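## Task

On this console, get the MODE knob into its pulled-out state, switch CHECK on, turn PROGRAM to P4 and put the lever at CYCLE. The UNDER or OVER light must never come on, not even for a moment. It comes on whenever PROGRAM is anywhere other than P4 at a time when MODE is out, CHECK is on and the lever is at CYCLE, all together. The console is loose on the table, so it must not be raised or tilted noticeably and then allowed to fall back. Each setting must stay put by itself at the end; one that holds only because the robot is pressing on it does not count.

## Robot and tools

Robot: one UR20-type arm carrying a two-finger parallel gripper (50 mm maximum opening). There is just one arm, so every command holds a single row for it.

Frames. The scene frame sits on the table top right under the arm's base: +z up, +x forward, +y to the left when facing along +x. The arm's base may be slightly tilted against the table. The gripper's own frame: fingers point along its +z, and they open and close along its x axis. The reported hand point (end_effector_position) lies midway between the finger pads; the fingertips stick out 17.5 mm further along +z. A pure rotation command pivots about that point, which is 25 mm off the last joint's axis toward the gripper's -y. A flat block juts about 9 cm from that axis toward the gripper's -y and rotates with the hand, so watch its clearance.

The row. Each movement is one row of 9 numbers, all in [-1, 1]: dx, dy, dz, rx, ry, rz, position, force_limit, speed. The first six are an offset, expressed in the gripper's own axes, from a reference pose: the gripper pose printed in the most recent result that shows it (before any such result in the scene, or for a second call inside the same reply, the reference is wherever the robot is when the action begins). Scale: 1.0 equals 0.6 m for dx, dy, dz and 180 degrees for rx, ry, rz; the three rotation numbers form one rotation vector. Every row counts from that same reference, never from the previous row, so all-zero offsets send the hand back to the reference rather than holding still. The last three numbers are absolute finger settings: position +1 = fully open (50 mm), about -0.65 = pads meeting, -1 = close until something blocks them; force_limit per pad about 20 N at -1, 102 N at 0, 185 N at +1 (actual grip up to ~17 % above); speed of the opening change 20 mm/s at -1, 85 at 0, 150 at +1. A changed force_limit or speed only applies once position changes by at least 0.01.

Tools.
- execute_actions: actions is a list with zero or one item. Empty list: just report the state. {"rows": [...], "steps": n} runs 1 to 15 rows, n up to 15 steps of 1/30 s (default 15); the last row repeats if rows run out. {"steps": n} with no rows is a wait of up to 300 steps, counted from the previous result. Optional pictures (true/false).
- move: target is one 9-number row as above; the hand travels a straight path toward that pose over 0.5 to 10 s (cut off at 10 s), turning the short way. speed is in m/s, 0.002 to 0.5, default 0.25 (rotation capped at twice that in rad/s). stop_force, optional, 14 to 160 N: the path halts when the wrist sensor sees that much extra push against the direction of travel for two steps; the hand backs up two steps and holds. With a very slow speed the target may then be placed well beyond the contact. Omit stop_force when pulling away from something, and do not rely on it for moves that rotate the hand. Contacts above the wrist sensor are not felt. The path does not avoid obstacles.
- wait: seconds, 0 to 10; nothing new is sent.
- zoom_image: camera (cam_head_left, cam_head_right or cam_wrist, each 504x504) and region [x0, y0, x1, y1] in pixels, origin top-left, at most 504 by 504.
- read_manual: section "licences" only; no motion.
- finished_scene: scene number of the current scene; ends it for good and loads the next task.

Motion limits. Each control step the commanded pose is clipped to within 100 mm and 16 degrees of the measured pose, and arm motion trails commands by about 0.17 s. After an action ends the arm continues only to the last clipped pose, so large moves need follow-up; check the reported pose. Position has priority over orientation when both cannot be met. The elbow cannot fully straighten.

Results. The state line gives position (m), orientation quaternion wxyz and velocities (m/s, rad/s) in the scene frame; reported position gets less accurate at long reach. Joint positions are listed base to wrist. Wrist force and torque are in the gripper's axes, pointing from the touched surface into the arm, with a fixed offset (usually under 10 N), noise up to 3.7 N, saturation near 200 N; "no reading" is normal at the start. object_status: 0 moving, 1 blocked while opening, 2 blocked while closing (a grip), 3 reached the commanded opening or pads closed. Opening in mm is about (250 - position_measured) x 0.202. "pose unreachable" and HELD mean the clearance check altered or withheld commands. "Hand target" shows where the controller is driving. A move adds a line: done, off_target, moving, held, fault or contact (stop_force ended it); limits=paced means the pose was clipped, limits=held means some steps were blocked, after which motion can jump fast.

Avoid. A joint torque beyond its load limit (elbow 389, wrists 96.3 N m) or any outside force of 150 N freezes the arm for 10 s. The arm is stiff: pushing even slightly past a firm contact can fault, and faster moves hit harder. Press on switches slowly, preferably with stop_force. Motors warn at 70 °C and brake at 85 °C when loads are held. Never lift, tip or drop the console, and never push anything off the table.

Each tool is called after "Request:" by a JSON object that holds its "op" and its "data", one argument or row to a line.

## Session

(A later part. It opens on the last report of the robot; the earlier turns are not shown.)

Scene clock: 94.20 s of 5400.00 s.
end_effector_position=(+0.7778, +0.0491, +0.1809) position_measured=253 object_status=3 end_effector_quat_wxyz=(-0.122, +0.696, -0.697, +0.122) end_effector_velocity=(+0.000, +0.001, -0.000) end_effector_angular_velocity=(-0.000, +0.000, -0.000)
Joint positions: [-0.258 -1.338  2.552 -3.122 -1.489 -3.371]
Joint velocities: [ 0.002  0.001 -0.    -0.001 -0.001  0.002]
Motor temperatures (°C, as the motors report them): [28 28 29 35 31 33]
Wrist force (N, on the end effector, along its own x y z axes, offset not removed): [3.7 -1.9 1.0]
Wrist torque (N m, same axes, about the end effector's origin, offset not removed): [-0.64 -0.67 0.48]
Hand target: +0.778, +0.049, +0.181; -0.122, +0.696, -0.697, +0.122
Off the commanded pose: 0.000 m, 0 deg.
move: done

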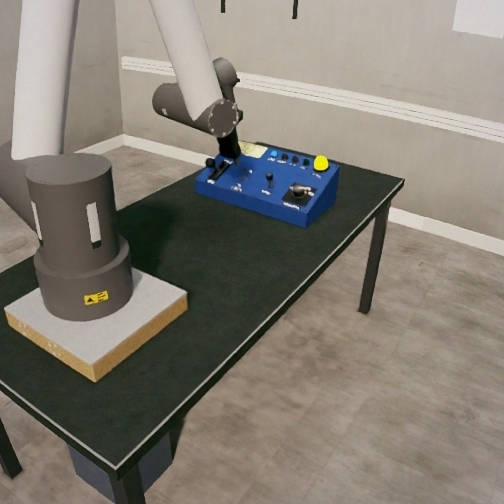

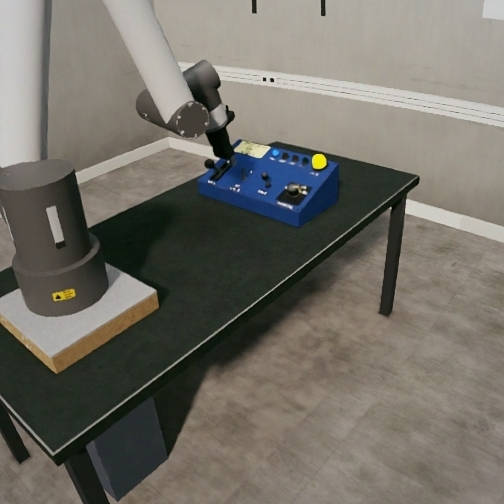

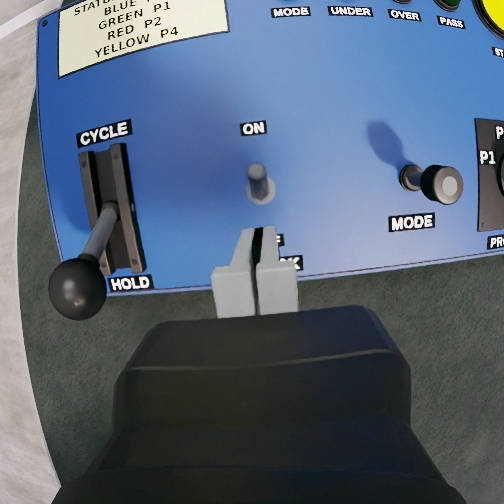

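Request:
{"op": "move", "data": {
  "target": [-0.2,0.17,-0.12,0,0,0,-1,0,0],
  "speed": 0.15
}}

Scene clock: 105.13 s of 5400.00 s.
end_effector_position=(+0.6574, +0.1686, +0.2139) position_measured=253 object_status=3 end_effector_quat_wxyz=(-0.122, +0.696, -0.697, +0.122) end_effector_velocity=(-0.001, +0.001, +0.001) end_effector_angular_velocity=(+0.000, -0.001, -0.000)
Joint positions: [-0.078 -1.49   2.662 -3.089 -1.55  -3.201]
Joint velocities: [ 0.002 -0.001  0.     0.    -0.     0.002]
Motor temperatures (°C, as the motors report them): [28 28 29 35 31 33]
Wrist force (N, on the end effector, along its own x y z axes, offset not removed): [2.8 0.3 -1.7]
Wrist torque (N m, same axes, about the end effector's origin, offset not removed): [-0.21 -0.47 0.39]
Hand target: +0.657, +0.169, +0.214; -0.122, +0.696, -0.697, +0.122
Off the commanded pose: 0.001 m, 0 deg.
After step 90, 6.30 s passed at rest.
move: done

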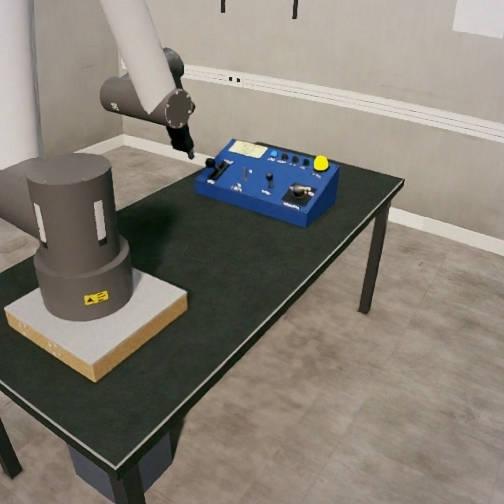

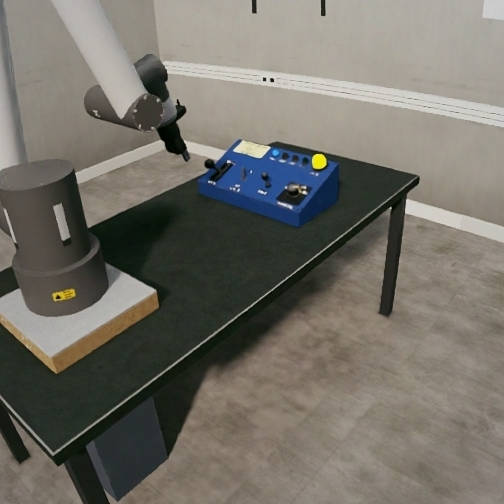

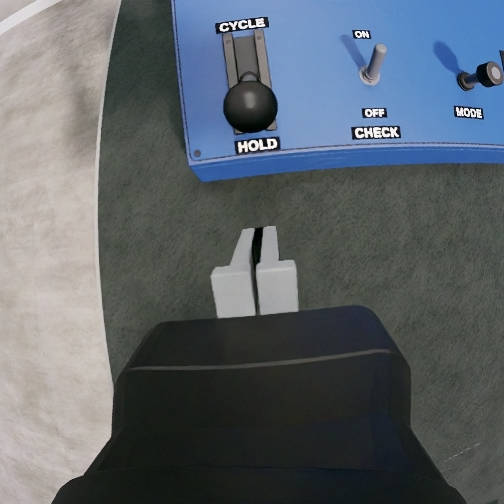

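Request:
{"op": "move", "data": {
  "target": [-0.008,-0.02,0.15,0,0,0,-1,0,0],
  "speed": 0.1
}}

Scene clock: 113.73 s of 5400.00 s.
end_effector_position=(+0.6991, +0.1734, +0.1336) position_measured=253 object_status=3 end_effector_quat_wxyz=(-0.122, +0.696, -0.697, +0.122) end_effector_velocity=(+0.001, -0.000, -0.000) end_effector_angular_velocity=(-0.001, -0.003, +0.001)
Joint positions: [-0.064 -1.267  2.646 -3.296 -1.555 -3.188]
Joint velocities: [ 0.     0.003 -0.    -0.006 -0.001 -0.001]
Motor temperatures (°C, as the motors report them): [28 28 29 35 31 33]
Wrist force (N, on the end effector, along its own x y z axes, offset not removed): [3.8 -1.8 -2.5]
Wrist torque (N m, same axes, about the end effector's origin, offset not removed): [-0.65 -0.67 0.42]
Hand target: +0.699, +0.173, +0.134; -0.122, +0.696, -0.697, +0.122
Off the commanded pose: 0.000 m, 0 deg.
After step 90, 4.27 s passed at rest.
move: done

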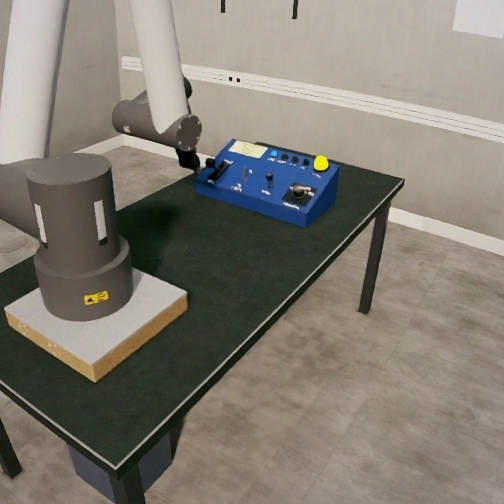

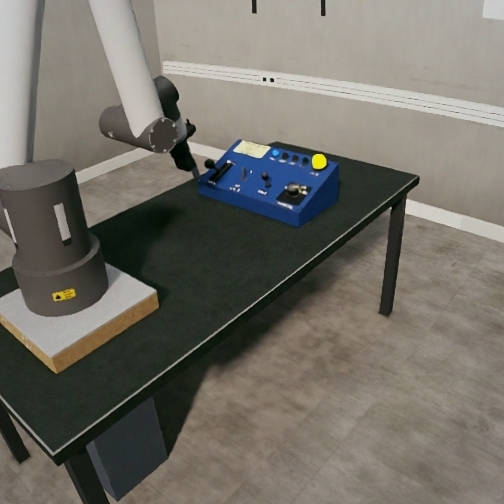

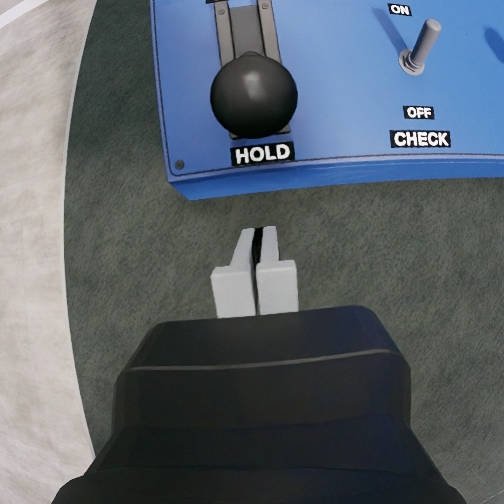

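Request:
{"op": "move", "data": {
  "target": [-0.004,-0.047,0,0,0,0,0,0,0],
  "speed": 0.04
}}

Request:
{"op": "move", "data": {
  "target": [0,-0.1,0,0,0,0,0,0,0],
  "speed": 0.01,
  "stop_force": 35
}}

Scene clock: 122.63 s of 5400.00 s.
end_effector_position=(+0.7255, +0.1758, +0.1431) position_measured=152 object_status=3 end_effector_quat_wxyz=(-0.122, +0.696, -0.697, +0.122) end_effector_velocity=(+0.001, +0.000, +0.000) end_effector_angular_velocity=(+0.000, -0.000, -0.000)
Joint positions: [-0.057 -1.275  2.606 -3.248 -1.557 -3.182]
Joint velocities: [ 0.    -0.    -0.002  0.002 -0.     0.   ]
Motor temperatures (°C, as the motors report them): [28 28 29 35 31 33]
Wrist force (N, on the end effector, along its own x y z axes, offset not removed): [3.8 -1.5 -0.9]
Wrist torque (N m, same axes, about the end effector's origin, offset not removed): [-0.48 -0.73 0.47]
Hand target: +0.726, +0.176, +0.143; -0.122, +0.696, -0.697, +0.122
Off the commanded pose: 0.000 m, 0 deg.
After step 90, 4.87 s passed at rest.
move: done

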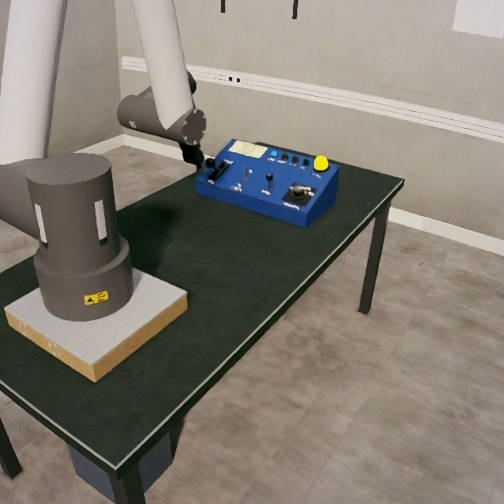

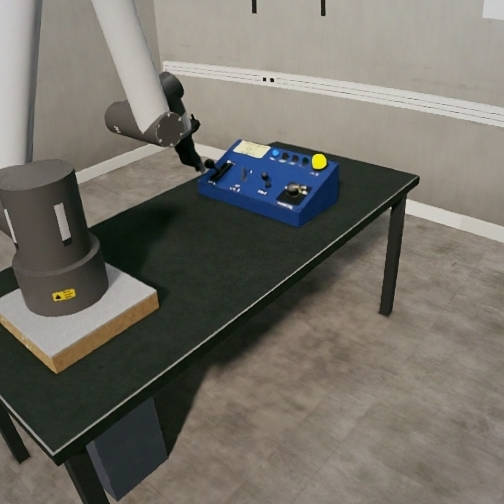

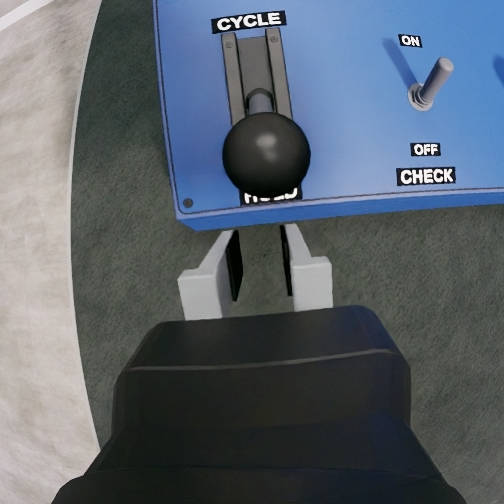

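Scene clock: 128.87 s of 5400.00 s.
end_effector_position=(+0.7819, +0.1759, +0.1634) position_measured=152 object_status=3 end_effector_quat_wxyz=(-0.122, +0.696, -0.697, +0.122) end_effector_velocity=(+0.001, +0.000, +0.001) end_effector_angular_velocity=(+0.001, -0.001, -0.001)
Joint positions: [-0.053 -1.282  2.523 -3.158 -1.558 -3.178]
Joint velocities: [-0.    -0.    -0.002  0.001  0.     0.001]
Motor temperatures (°C, as the motors report them): [28 28 29 35 31 33]
Wrist force (N, on the end effector, along its own x y z axes, offset not removed): [2.6 -2.7 -0.9]
Wrist torque (N m, same axes, about the end effector's origin, offset not removed): [-0.78 -0.46 0.48]
Hand target: +0.782, +0.176, +0.163; -0.122, +0.696, -0.697, +0.122
Off the commanded pose: 0.000 m, 0 deg.
move: done

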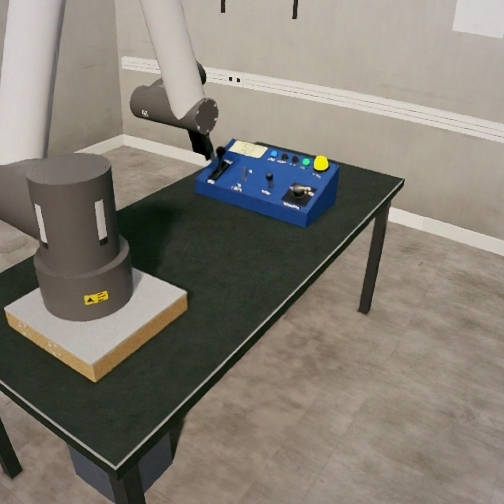

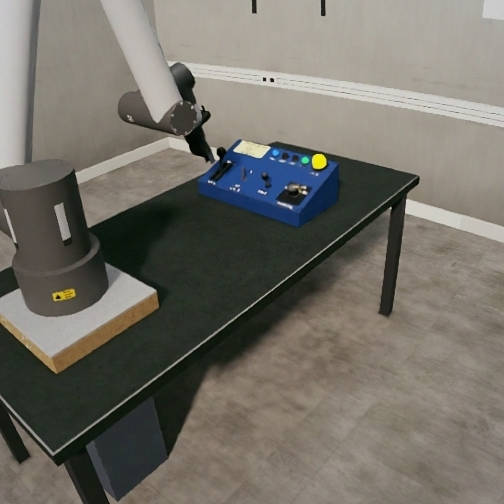

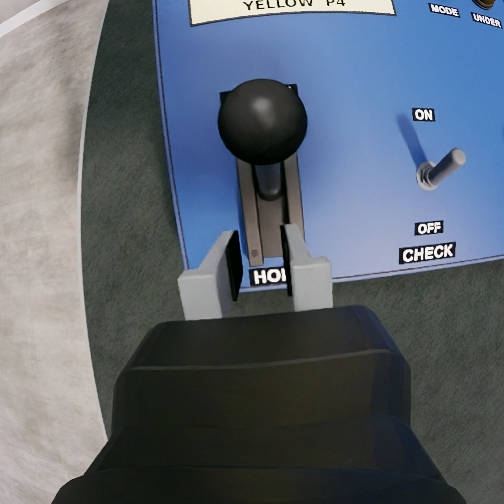

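Lever snapped over; PASS is green.

Request:
{"op": "finished_scene", "data": {
  "scene": 1
}}

The scene is finished: the task was done.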